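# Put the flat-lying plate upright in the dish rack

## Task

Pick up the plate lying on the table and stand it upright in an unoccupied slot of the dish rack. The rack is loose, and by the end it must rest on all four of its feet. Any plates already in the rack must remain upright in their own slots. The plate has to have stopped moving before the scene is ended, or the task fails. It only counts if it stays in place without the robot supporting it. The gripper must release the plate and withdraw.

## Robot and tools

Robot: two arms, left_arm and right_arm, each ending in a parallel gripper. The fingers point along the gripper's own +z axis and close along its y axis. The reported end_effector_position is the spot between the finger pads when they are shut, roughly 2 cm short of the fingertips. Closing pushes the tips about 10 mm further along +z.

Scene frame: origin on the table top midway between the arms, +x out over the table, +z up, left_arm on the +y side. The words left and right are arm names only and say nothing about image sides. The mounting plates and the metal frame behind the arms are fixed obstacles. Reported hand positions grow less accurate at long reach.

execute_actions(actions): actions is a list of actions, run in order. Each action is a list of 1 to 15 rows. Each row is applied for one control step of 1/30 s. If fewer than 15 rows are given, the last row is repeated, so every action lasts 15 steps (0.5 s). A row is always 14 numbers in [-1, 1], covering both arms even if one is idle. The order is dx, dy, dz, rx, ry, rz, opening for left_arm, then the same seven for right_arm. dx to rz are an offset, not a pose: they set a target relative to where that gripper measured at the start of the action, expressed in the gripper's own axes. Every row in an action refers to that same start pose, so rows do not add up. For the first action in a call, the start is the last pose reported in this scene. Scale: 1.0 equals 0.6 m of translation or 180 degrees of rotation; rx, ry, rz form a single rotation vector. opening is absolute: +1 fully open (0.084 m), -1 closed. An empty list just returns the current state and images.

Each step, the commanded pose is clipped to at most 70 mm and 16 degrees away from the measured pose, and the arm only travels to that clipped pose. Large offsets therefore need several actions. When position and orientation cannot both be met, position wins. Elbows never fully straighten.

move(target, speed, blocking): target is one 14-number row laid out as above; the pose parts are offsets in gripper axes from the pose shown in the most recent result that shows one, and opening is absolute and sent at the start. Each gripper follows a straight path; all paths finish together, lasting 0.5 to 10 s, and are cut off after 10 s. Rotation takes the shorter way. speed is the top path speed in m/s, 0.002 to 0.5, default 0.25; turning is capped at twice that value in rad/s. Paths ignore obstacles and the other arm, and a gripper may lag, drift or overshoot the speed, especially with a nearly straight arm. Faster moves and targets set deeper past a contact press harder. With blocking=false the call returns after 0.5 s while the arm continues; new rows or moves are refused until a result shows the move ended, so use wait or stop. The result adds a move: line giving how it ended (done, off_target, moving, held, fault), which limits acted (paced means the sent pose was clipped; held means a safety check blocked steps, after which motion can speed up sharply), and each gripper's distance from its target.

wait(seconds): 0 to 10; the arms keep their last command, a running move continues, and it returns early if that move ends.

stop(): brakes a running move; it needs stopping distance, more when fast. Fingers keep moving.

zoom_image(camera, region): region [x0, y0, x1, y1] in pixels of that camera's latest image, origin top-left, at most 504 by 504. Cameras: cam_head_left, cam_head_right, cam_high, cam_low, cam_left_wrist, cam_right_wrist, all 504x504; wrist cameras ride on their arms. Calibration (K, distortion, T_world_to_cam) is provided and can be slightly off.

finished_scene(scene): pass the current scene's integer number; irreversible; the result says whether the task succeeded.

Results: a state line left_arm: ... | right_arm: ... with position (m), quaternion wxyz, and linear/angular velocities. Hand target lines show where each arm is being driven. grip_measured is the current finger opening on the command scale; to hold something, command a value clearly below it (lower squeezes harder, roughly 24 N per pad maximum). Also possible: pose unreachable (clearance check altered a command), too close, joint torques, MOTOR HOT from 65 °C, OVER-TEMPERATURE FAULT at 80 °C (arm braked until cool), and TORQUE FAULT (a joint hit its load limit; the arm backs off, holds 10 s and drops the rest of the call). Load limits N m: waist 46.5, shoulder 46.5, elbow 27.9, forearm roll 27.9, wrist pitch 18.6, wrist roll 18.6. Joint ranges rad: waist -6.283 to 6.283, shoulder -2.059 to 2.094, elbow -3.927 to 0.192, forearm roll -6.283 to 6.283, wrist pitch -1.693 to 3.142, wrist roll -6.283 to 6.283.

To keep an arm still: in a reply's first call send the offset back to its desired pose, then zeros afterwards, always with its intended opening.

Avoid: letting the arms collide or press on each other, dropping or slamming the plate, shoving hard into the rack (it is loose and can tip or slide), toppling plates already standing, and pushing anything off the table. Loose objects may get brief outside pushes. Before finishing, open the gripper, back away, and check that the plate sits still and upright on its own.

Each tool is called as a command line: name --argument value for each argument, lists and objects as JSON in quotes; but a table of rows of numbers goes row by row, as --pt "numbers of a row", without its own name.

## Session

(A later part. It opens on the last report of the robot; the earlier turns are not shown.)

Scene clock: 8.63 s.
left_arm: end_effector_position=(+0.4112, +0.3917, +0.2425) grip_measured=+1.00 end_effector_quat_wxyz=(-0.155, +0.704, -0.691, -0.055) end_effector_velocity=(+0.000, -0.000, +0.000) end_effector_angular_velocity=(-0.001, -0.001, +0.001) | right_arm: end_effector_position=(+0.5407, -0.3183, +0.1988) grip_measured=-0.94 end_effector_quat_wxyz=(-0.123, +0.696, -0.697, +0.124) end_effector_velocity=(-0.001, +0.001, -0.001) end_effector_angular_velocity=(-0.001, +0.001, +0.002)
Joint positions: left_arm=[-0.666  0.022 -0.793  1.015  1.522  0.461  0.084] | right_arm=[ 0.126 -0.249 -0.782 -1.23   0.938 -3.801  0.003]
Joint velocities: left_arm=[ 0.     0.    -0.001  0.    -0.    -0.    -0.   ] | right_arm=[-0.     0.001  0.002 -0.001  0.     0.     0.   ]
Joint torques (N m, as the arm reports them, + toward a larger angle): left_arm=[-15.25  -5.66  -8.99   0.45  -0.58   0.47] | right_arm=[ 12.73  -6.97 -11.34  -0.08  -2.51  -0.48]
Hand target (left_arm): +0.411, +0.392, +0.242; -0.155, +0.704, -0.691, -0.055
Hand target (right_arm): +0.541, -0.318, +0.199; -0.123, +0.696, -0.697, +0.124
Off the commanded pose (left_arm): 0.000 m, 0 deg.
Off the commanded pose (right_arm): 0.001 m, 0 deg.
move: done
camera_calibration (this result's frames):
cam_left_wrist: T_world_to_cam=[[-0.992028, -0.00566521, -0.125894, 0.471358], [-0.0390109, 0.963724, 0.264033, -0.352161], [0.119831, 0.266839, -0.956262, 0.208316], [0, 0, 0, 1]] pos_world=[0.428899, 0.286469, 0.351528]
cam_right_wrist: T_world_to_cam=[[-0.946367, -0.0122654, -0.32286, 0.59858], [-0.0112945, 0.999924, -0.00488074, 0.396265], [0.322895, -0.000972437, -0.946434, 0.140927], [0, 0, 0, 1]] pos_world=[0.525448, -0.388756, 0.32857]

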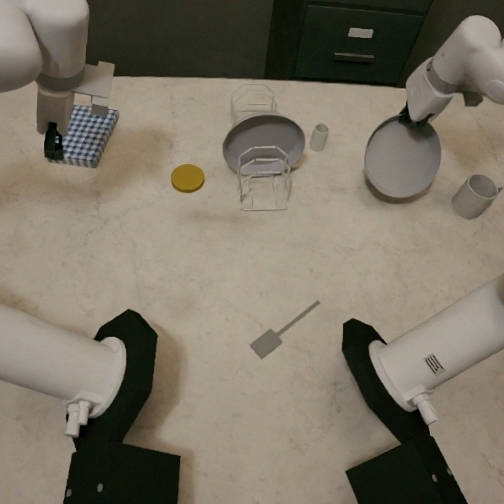

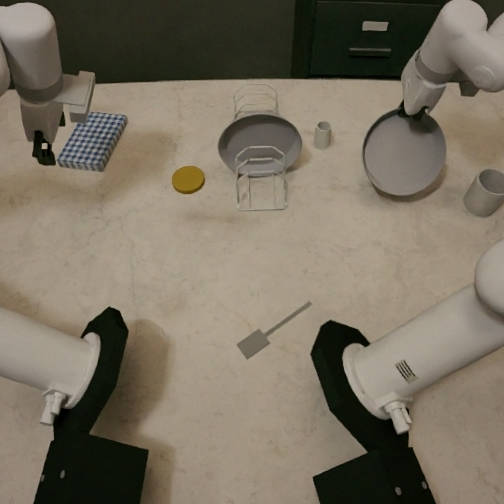

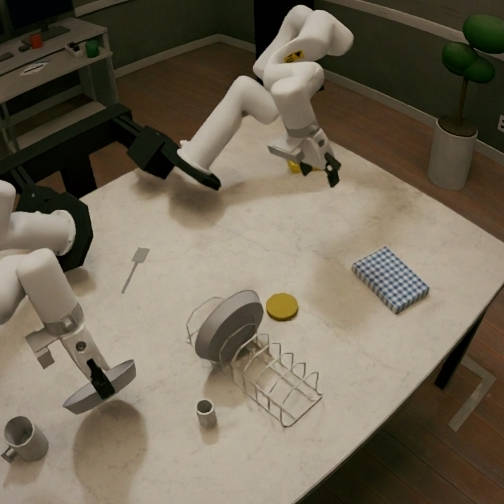

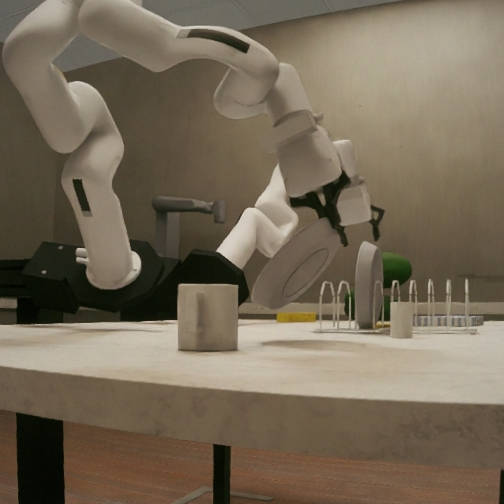

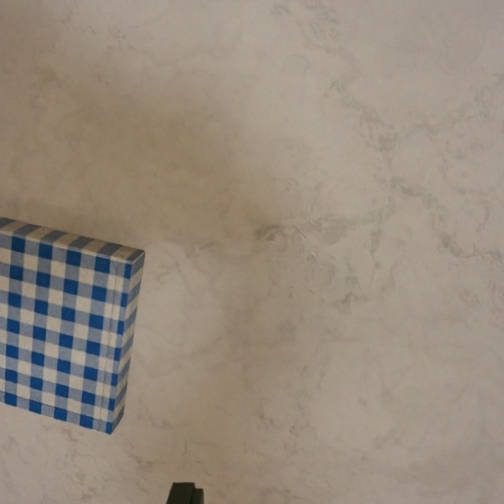

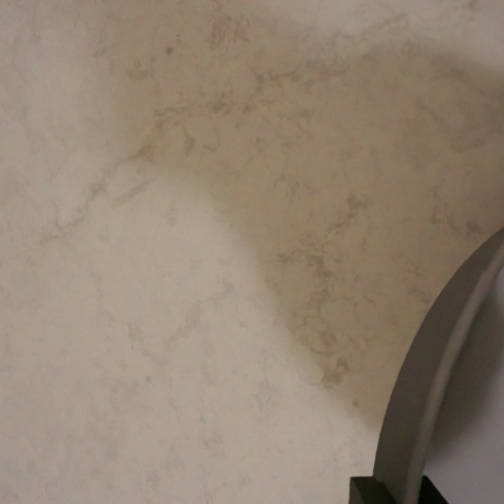

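move --target '[0,0,0,0,0,0,1,-0.213,0.093,-0.212,0.25,0,0,-1]' --speed 0.18

move --target '[0,0,0,0,0,0,1,-0.297,0,0,0,-0.0127,-0.006,-1]' --speed 0.13

zoom_image --camera "cam_low" --region '[250, 160, 430, 345]'

zoom_image --camera "cam_high" --region '[130, 190, 330, 390]'

Scene clock: 11.40 s.
left_arm: end_effector_position=(+0.4112, +0.3917, +0.2425) grip_measured=+1.00 end_effector_quat_wxyz=(-0.155, +0.704, -0.691, -0.055) end_effector_velocity=(+0.000, +0.000, +0.001) end_effector_angular_velocity=(+0.001, -0.001, +0.001) | right_arm: end_effector_position=(+0.4449, -0.1904, +0.2986) grip_measured=-0.94 end_effector_quat_wxyz=(-0.380, +0.596, -0.596, +0.381) end_effector_velocity=(+0.001, -0.002, +0.000) end_effector_angular_velocity=(+0.001, -0.000, -0.006)
Joint positions: left_arm=[-0.666  0.022 -0.793  1.015  1.522  0.461  0.084] | right_arm=[ 0.683 -0.372 -0.25  -1.979  1.254 -2.898  0.003]
Joint velocities: left_arm=[-0.    -0.    -0.002  0.001  0.002 -0.    -0.   ] | right_arm=[-0.002 -0.001 -0.001 -0.     0.003  0.002 -0.   ]
Joint torques (N m, as the arm reports them, + toward a larger angle): left_arm=[-15.15  -5.57  -8.86   0.43  -0.48   0.44] | right_arm=[  6.94  -0.87 -13.41  -0.83  -0.36  -0.43]
Hand target (left_arm): +0.411, +0.392, +0.242; -0.155, +0.704, -0.691, -0.055
Hand target (right_arm): +0.445, -0.190, +0.298; -0.380, +0.597, -0.595, +0.381
Off the commanded pose (left_arm): 0.000 m, 0 deg.
Off the commanded pose (right_arm): 0.000 m, 0 deg.
move: done
camera_calibration (this result's frames):
cam_left_wrist: T_world_to_cam=[[-0.992028, -0.00566524, -0.125894, 0.471358], [-0.0390108, 0.963724, 0.264033, -0.352161], [0.119831, 0.266839, -0.956262, 0.208316], [0, 0, 0, 1]] pos_world=[0.428899, 0.286469, 0.351528]
cam_right_wrist: T_world_to_cam=[[-0.44155, -0.0151945, -0.897108, 0.48803], [-0.00601504, 0.999884, -0.0139747, 0.268088], [0.897216, -0.000774401, -0.44159, -0.139748], [0, 0, 0, 1]] pos_world=[0.342487, -0.260749, 0.379851]

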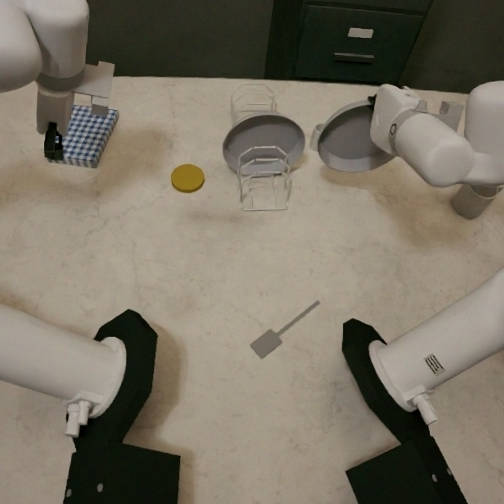

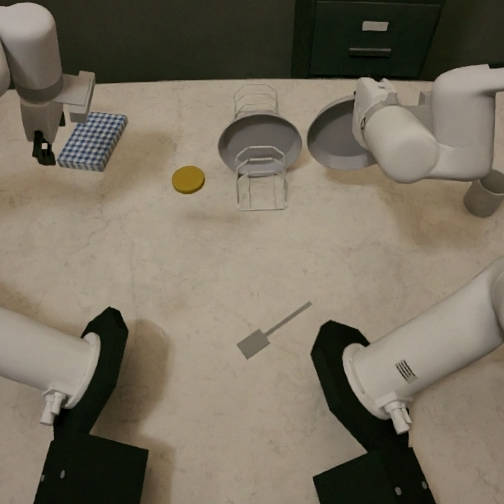

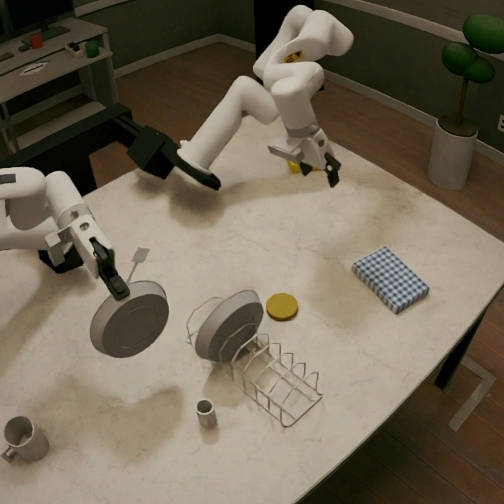

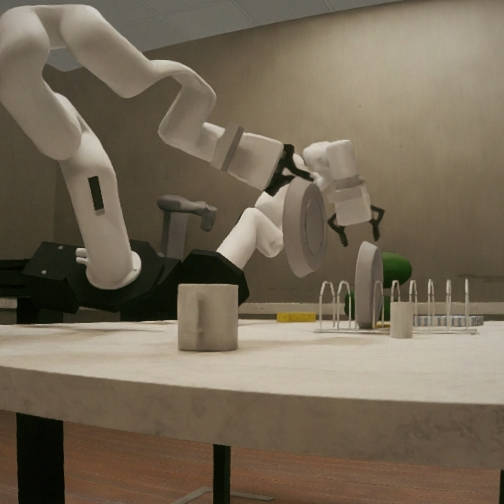

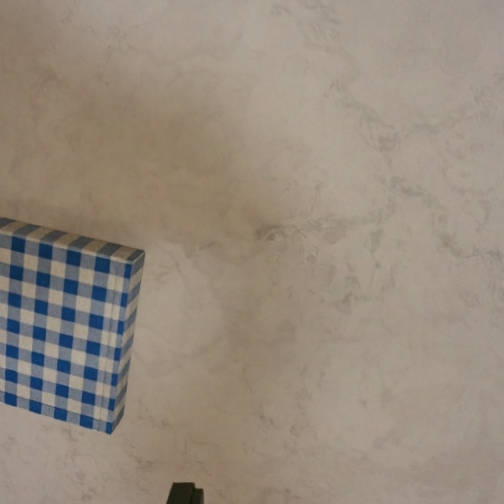

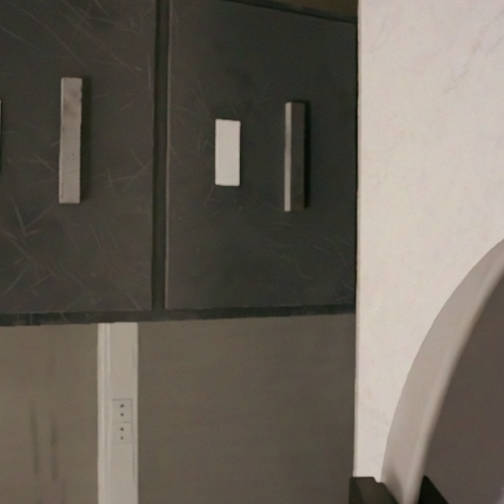

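Scene clock: 13.10 s.
left_arm: end_effector_position=(+0.4112, +0.3917, +0.2425) grip_measured=+1.00 end_effector_quat_wxyz=(-0.155, +0.704, -0.691, -0.055) end_effector_velocity=(-0.001, -0.001, -0.001) end_effector_angular_velocity=(+0.002, +0.002, -0.002) | right_arm: end_effector_position=(+0.4458, -0.0130, +0.2982) grip_measured=-0.94 end_effector_quat_wxyz=(-0.388, +0.609, -0.583, +0.373) end_effector_velocity=(+0.000, -0.000, +0.001) end_effector_angular_velocity=(+0.002, -0.001, -0.001)
Joint positions: left_arm=[-0.666  0.022 -0.793  1.015  1.522  0.461  0.084] | right_arm=[ 0.885  0.38  -0.703 -1.871  1.408 -2.659  0.003]
Joint velocities: left_arm=[ 0.     0.001  0.002  0.    -0.001 -0.    -0.   ] | right_arm=[ 0.001 -0.002 -0.     0.     0.     0.    -0.   ]
Joint torques (N m, as the arm reports them, + toward a larger angle): left_arm=[-15.43  -5.62  -8.92   0.52  -0.55   0.4 ] | right_arm=[ 13.44  -7.98 -13.88  -0.93   0.16  -0.56]
Hand target (left_arm): +0.411, +0.392, +0.242; -0.155, +0.704, -0.691, -0.055
Hand target (right_arm): +0.446, -0.013, +0.298; -0.388, +0.610, -0.582, +0.373
Off the commanded pose (left_arm): 0.000 m, 0 deg.
Off the commanded pose (right_arm): 0.001 m, 0 deg.
move: done
camera_calibration (this result's frames):
cam_left_wrist: T_world_to_cam=[[-0.992028, -0.00566511, -0.125894, 0.471358], [-0.0390107, 0.963724, 0.264033, -0.352161], [0.119831, 0.266839, -0.956262, 0.208316], [0, 0, 0, 1]] pos_world=[0.428899, 0.286469, 0.351528]
cam_right_wrist: T_world_to_cam=[[-0.440675, -0.0347246, -0.896995, 0.490081], [-0.0492845, 0.99868, -0.0144486, 0.110148], [0.896313, 0.0378408, -0.441804, -0.139704], [0, 0, 0, 1]] pos_world=[0.346613, -0.0876982, 0.37947]

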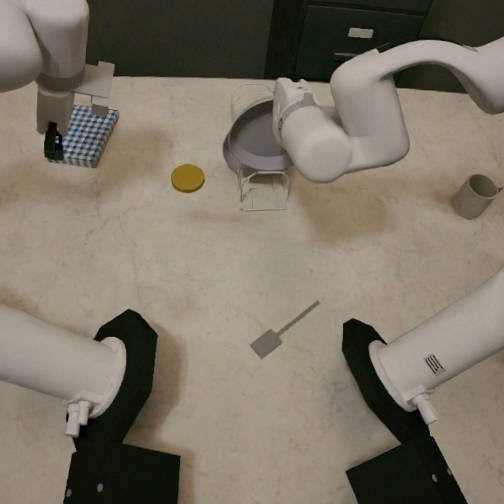

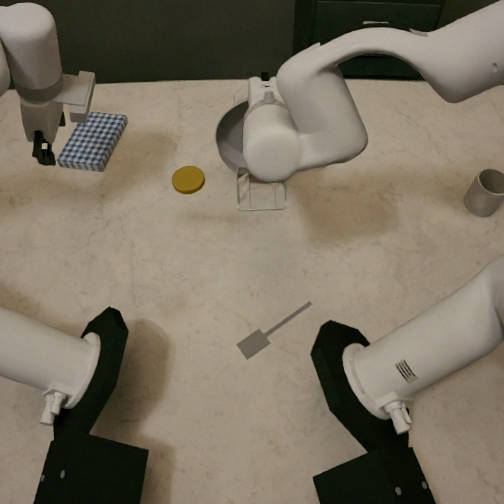

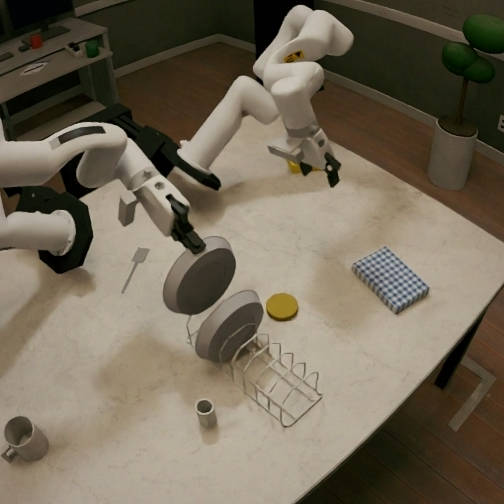

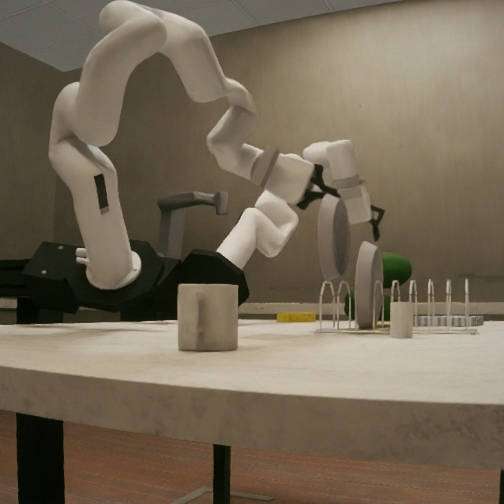

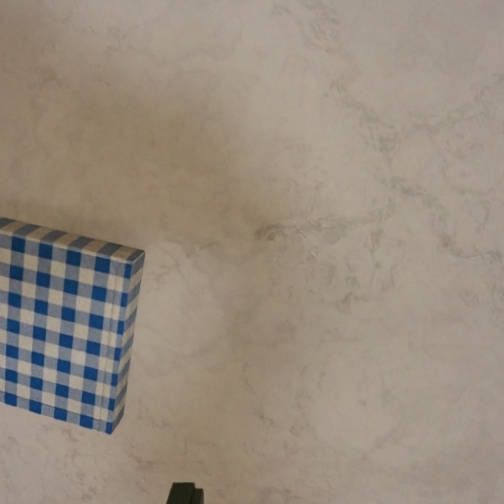

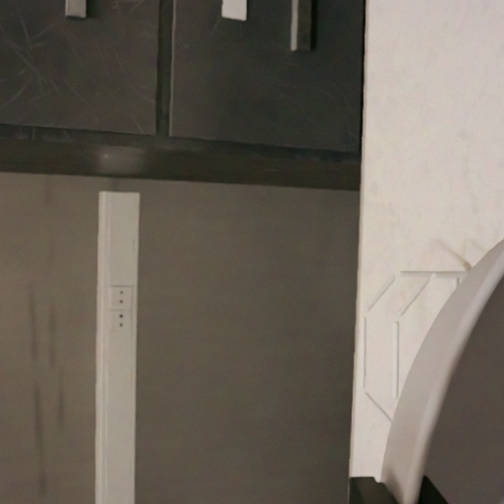

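Region (250, 160, 430, 345) of cam_low's 504x504 image, scaled by 2.724, with more detail than that image has; it fills the left 490 columns of this view, and the rest is white.

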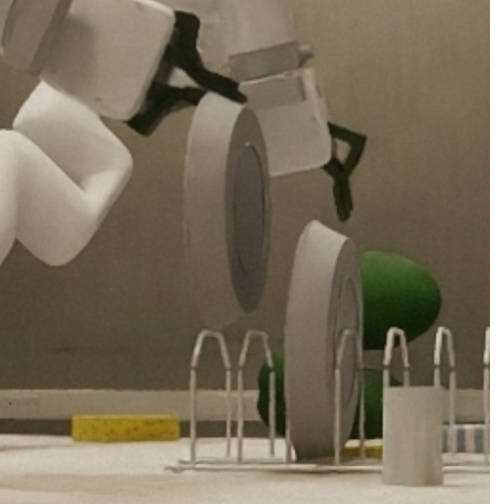

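Region (130, 190, 330, 390) of cam_high's 504x504 image, scaled by 2.520, with more detail than that image has.

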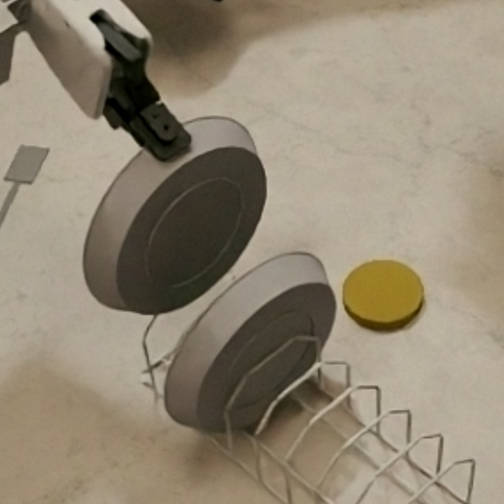

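move --target '[0,0,0,0,0,0,1,-0.004,0,0.004,0,0,0,-1]' --speed 0.02

move --target '[0,0,0,0,0,0,1,0,0.0605,0.028,0,0,0,-1]' --speed 0.03

zoom_image --camera "cam_low" --region '[250, 160, 430, 345]'

Scene clock: 14.07 s.
left_arm: end_effector_position=(+0.4112, +0.3917, +0.2425) grip_measured=+1.00 end_effector_quat_wxyz=(-0.155, +0.704, -0.691, -0.055) end_effector_velocity=(-0.001, -0.000, -0.000) end_effector_angular_velocity=(+0.000, +0.002, -0.000) | right_arm: end_effector_position=(+0.4479, -0.0105, +0.2971) grip_measured=-0.94 end_effector_quat_wxyz=(-0.388, +0.609, -0.583, +0.373) end_effector_velocity=(+0.001, -0.001, +0.000) end_effector_angular_velocity=(+0.001, +0.000, -0.002)
Joint positions: left_arm=[-0.666  0.022 -0.793  1.015  1.522  0.461  0.084] | right_arm=[ 0.881  0.391 -0.713 -1.876  1.407 -2.658  0.003]
Joint velocities: left_arm=[-0.     0.     0.    -0.002  0.001  0.    -0.   ] | right_arm=[-0.001 -0.001 -0.    -0.    -0.     0.     0.   ]
Joint torques (N m, as the arm reports them, + toward a larger angle): left_arm=[-15.21  -5.53  -8.87   0.49  -0.5    0.37] | right_arm=[ 13.53  -8.25 -13.84  -0.86   0.23  -0.55]
Hand target (left_arm): +0.411, +0.392, +0.242; -0.155, +0.704, -0.691, -0.055
Hand target (right_arm): +0.448, -0.011, +0.297; -0.388, +0.609, -0.583, +0.373
Off the commanded pose (left_arm): 0.000 m, 0 deg.
Off the commanded pose (right_arm): 0.000 m, 0 deg.
move: done
camera_calibration (this result's frames):
cam_left_wrist: T_world_to_cam=[[-0.992028, -0.00566514, -0.125894, 0.471358], [-0.0390107, 0.963724, 0.264033, -0.352161], [0.119831, 0.266839, -0.956262, 0.208316], [0, 0, 0, 1]] pos_world=[0.428899, 0.286469, 0.351527]
cam_right_wrist: T_world_to_cam=[[-0.440693, -0.0347297, -0.896986, 0.49017], [-0.0493032, 0.998679, -0.0144443, 0.107766], [0.896303, 0.0378588, -0.441823, -0.14209], [0, 0, 0, 1]] pos_world=[0.348684, -0.0852213, 0.378454]

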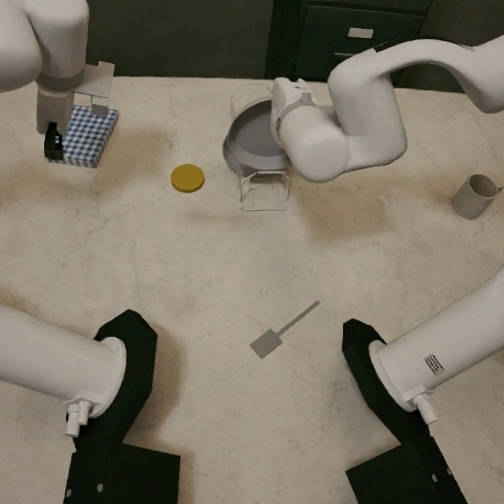

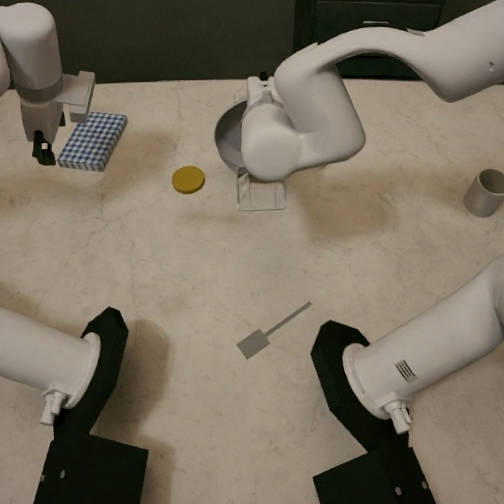

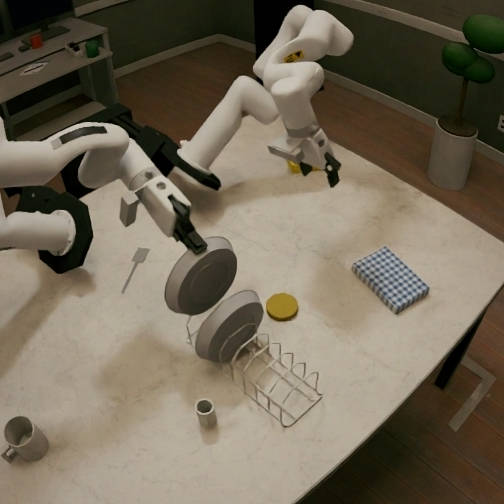

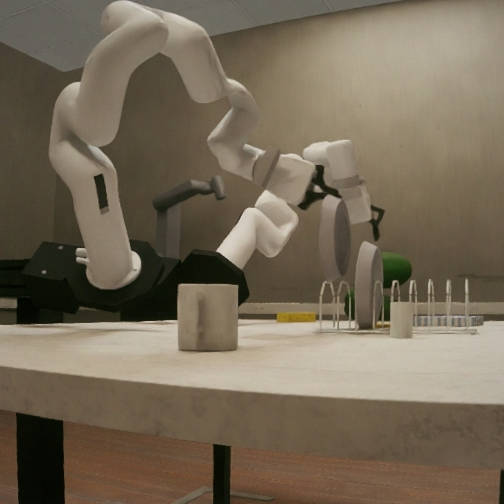

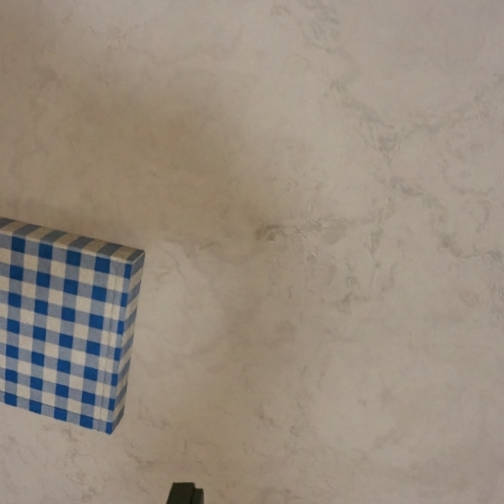

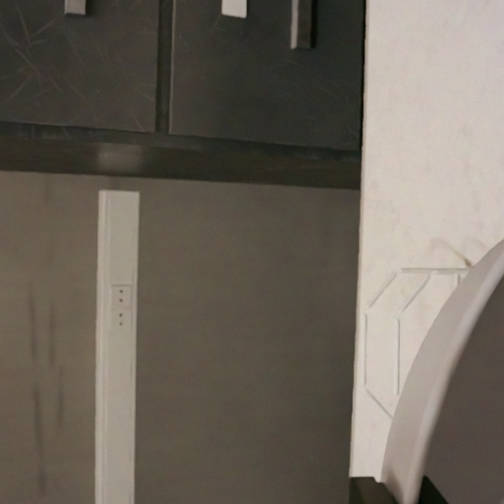

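Scene clock: 15.67 s.
left_arm: end_effector_position=(+0.4112, +0.3917, +0.2425) grip_measured=+1.00 end_effector_quat_wxyz=(-0.155, +0.704, -0.691, -0.055) end_effector_velocity=(-0.001, -0.000, -0.001) end_effector_angular_velocity=(+0.001, +0.001, -0.002) | right_arm: end_effector_position=(+0.4478, -0.0106, +0.2573) grip_measured=-0.94 end_effector_quat_wxyz=(-0.388, +0.609, -0.583, +0.373) end_effector_velocity=(+0.001, +0.000, +0.001) end_effector_angular_velocity=(+0.002, -0.001, -0.002)
Joint positions: left_arm=[-0.666  0.022 -0.793  1.015  1.522  0.461  0.084] | right_arm=[ 0.818  0.453 -0.688 -1.95   1.419 -2.569  0.003]
Joint velocities: left_arm=[-0.    -0.     0.002  0.    -0.    -0.     0.   ] | right_arm=[-0.    -0.    -0.002 -0.     0.     0.001 -0.   ]
Joint torques (N m, as the arm reports them, + toward a larger angle): left_arm=[-15.37  -5.78  -8.87   0.46  -0.49   0.44] | right_arm=[ 14.15  -8.57 -12.77  -0.93   0.35  -0.5 ]
Hand target (left_arm): +0.411, +0.392, +0.242; -0.155, +0.704, -0.691, -0.055
Hand target (right_arm): +0.448, -0.011, +0.257; -0.388, +0.609, -0.583, +0.373
Off the commanded pose (left_arm): 0.000 m, 0 deg.
Off the commanded pose (right_arm): 0.000 m, 0 deg.
move: done
camera_calibration (this result's frames):
cam_left_wrist: T_world_to_cam=[[-0.992028, -0.00566498, -0.125894, 0.471358], [-0.0390106, 0.963724, 0.264033, -0.352161], [0.119831, 0.266839, -0.956262, 0.208316], [0, 0, 0, 1]] pos_world=[0.428899, 0.286469, 0.351527]
cam_right_wrist: T_world_to_cam=[[-0.440988, -0.0343656, -0.896855, 0.454485], [-0.0492929, 0.998686, -0.0140299, 0.107208], [0.896158, 0.0380216, -0.442103, -0.159494], [0, 0, 0, 1]] pos_world=[0.348639, -0.0853847, 0.338598]

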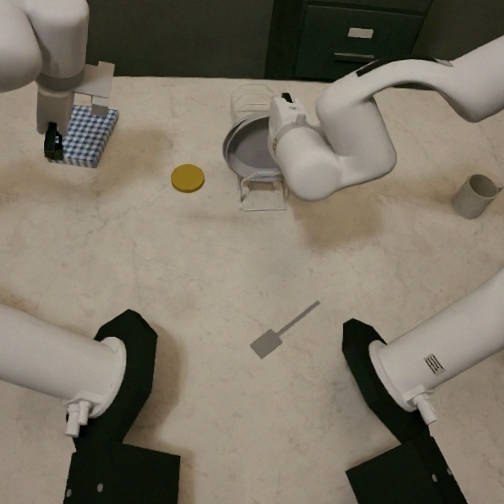

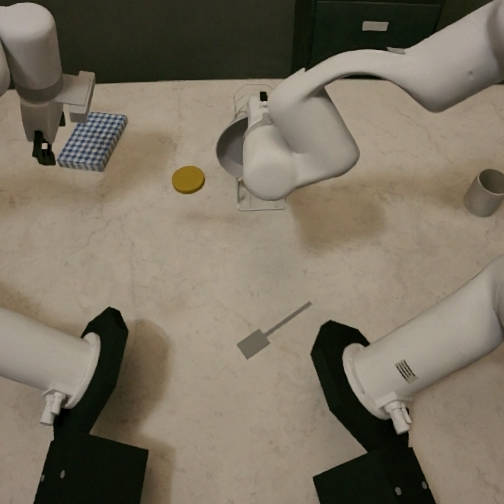

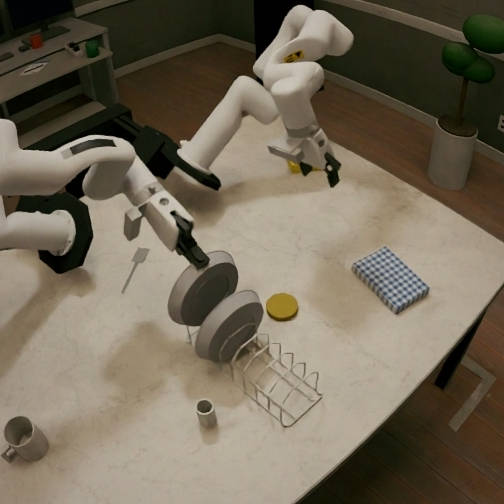

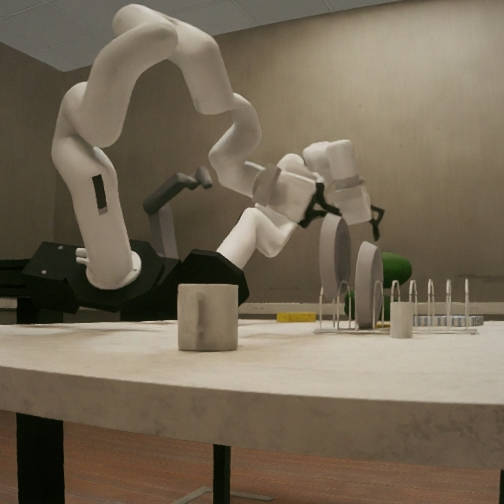

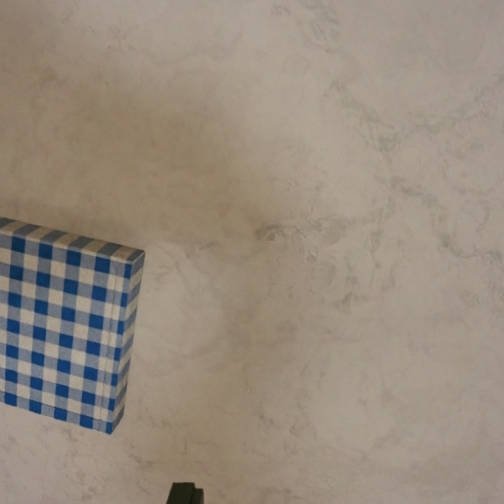

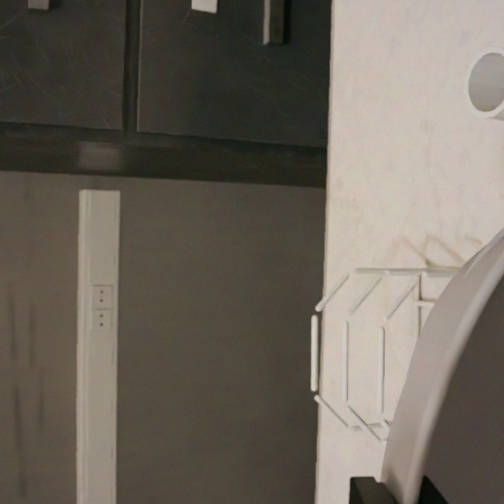

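Region (250, 160, 430, 345) of cam_low's 504x504 image, scaled by 2.724, with more detail than that image has; it fills the left 490 columns of this view, and the rest is white.

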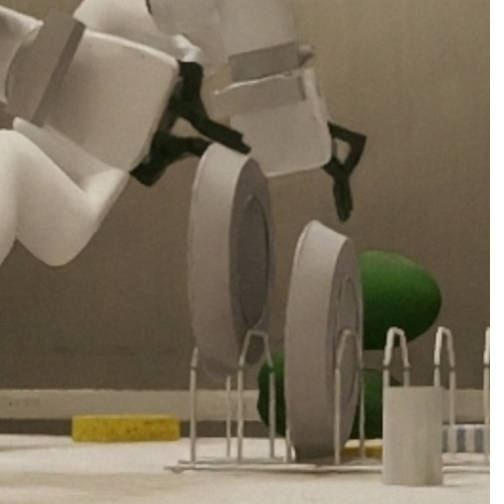

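move --target '[0,0,0,0,0,0,1,0,0.0945,0.0383,0,0,0,-1]' --speed 0.035

zoom_image --camera "cam_low" --region '[250, 160, 430, 345]'

Scene clock: 17.83 s.
left_arm: end_effector_position=(+0.4112, +0.3917, +0.2425) grip_measured=+1.00 end_effector_quat_wxyz=(-0.155, +0.704, -0.691, -0.055) end_effector_velocity=(+0.000, -0.000, +0.001) end_effector_angular_velocity=(-0.001, -0.001, +0.000) | right_arm: end_effector_position=(+0.4447, -0.0109, +0.1964) grip_measured=-0.94 end_effector_quat_wxyz=(-0.388, +0.609, -0.583, +0.372) end_effector_velocity=(+0.001, -0.000, +0.001) end_effector_angular_velocity=(+0.001, -0.002, -0.002)
Joint positions: left_arm=[-0.666  0.022 -0.793  1.015  1.522  0.461  0.084] | right_arm=[ 0.719  0.57  -0.67  -2.065  1.461 -2.438  0.003]
Joint velocities: left_arm=[-0.001  0.    -0.002 -0.     0.     0.    -0.   ] | right_arm=[-0.001 -0.002 -0.001 -0.001  0.001 -0.     0.   ]
Joint torques (N m, as the arm reports them, + toward a larger angle): left_arm=[-15.22  -5.64  -8.92   0.43  -0.5    0.46] | right_arm=[ 15.18  -9.34 -10.6   -0.85   0.62  -0.53]
Hand target (left_arm): +0.411, +0.392, +0.242; -0.155, +0.704, -0.691, -0.055
Hand target (right_arm): +0.445, -0.011, +0.196; -0.388, +0.609, -0.583, +0.372
Off the commanded pose (left_arm): 0.000 m, 0 deg.
Off the commanded pose (right_arm): 0.000 m, 0 deg.
move: done
camera_calibration (this result's frames):
cam_left_wrist: T_world_to_cam=[[-0.992028, -0.00566485, -0.125894, 0.471358], [-0.0390104, 0.963724, 0.264033, -0.352161], [0.119831, 0.266839, -0.956262, 0.208316], [0, 0, 0, 1]] pos_world=[0.428899, 0.286469, 0.351527]
cam_right_wrist: T_world_to_cam=[[-0.441469, -0.0338845, -0.896637, 0.398646], [-0.0492677, 0.998695, -0.0134838, 0.106374], [0.895923, 0.0382225, -0.442562, -0.183466], [0, 0, 0, 1]] pos_world=[0.345602, -0.0857151, 0.27768]

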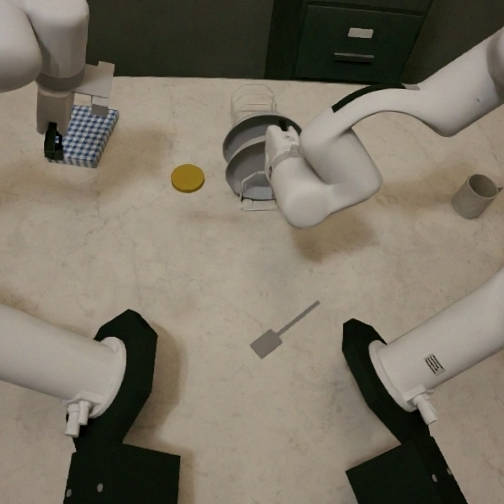

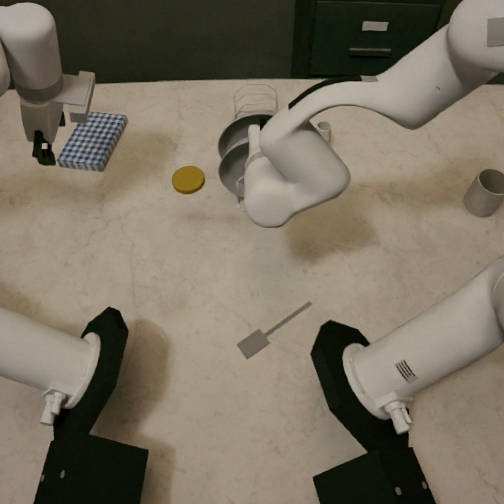

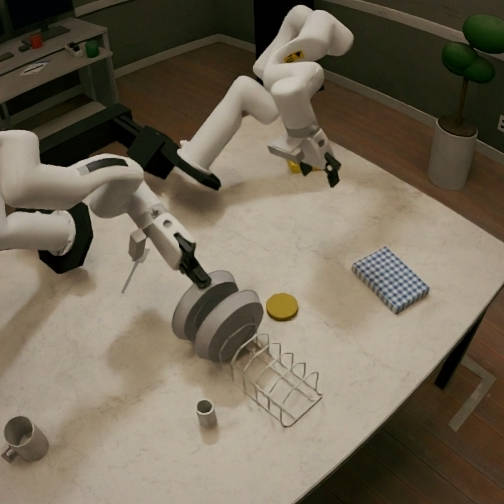

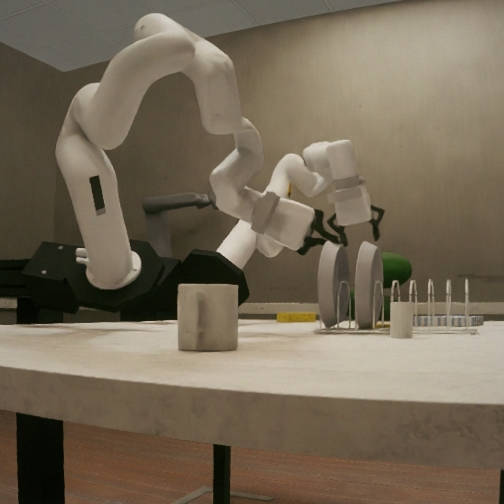

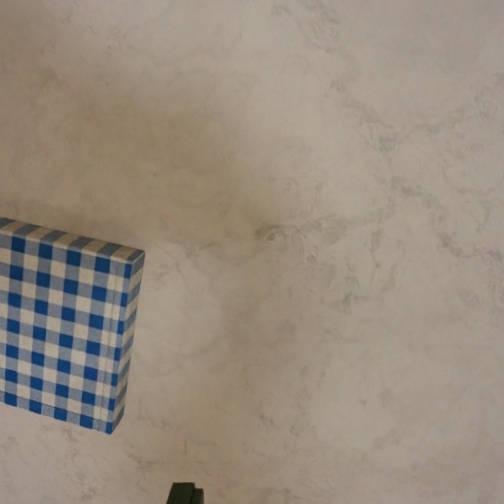

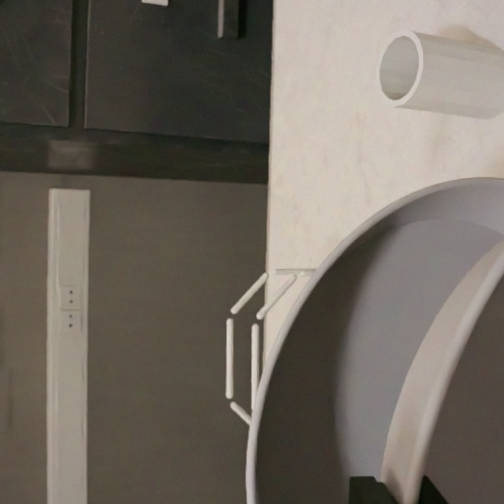

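Region (250, 160, 430, 345) of cam_low's 504x504 image, scaled by 2.724, with more detail than that image has; it fills the left 490 columns of this view, and the rest is white.

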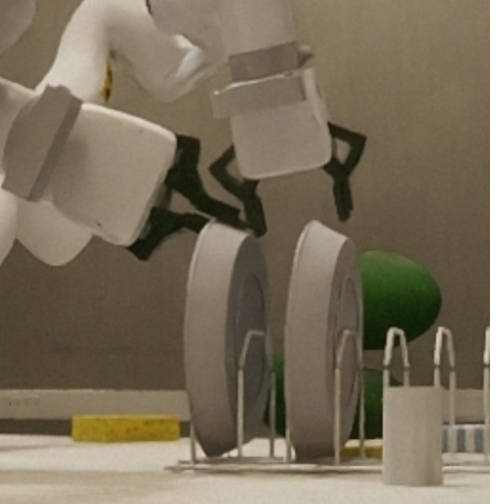

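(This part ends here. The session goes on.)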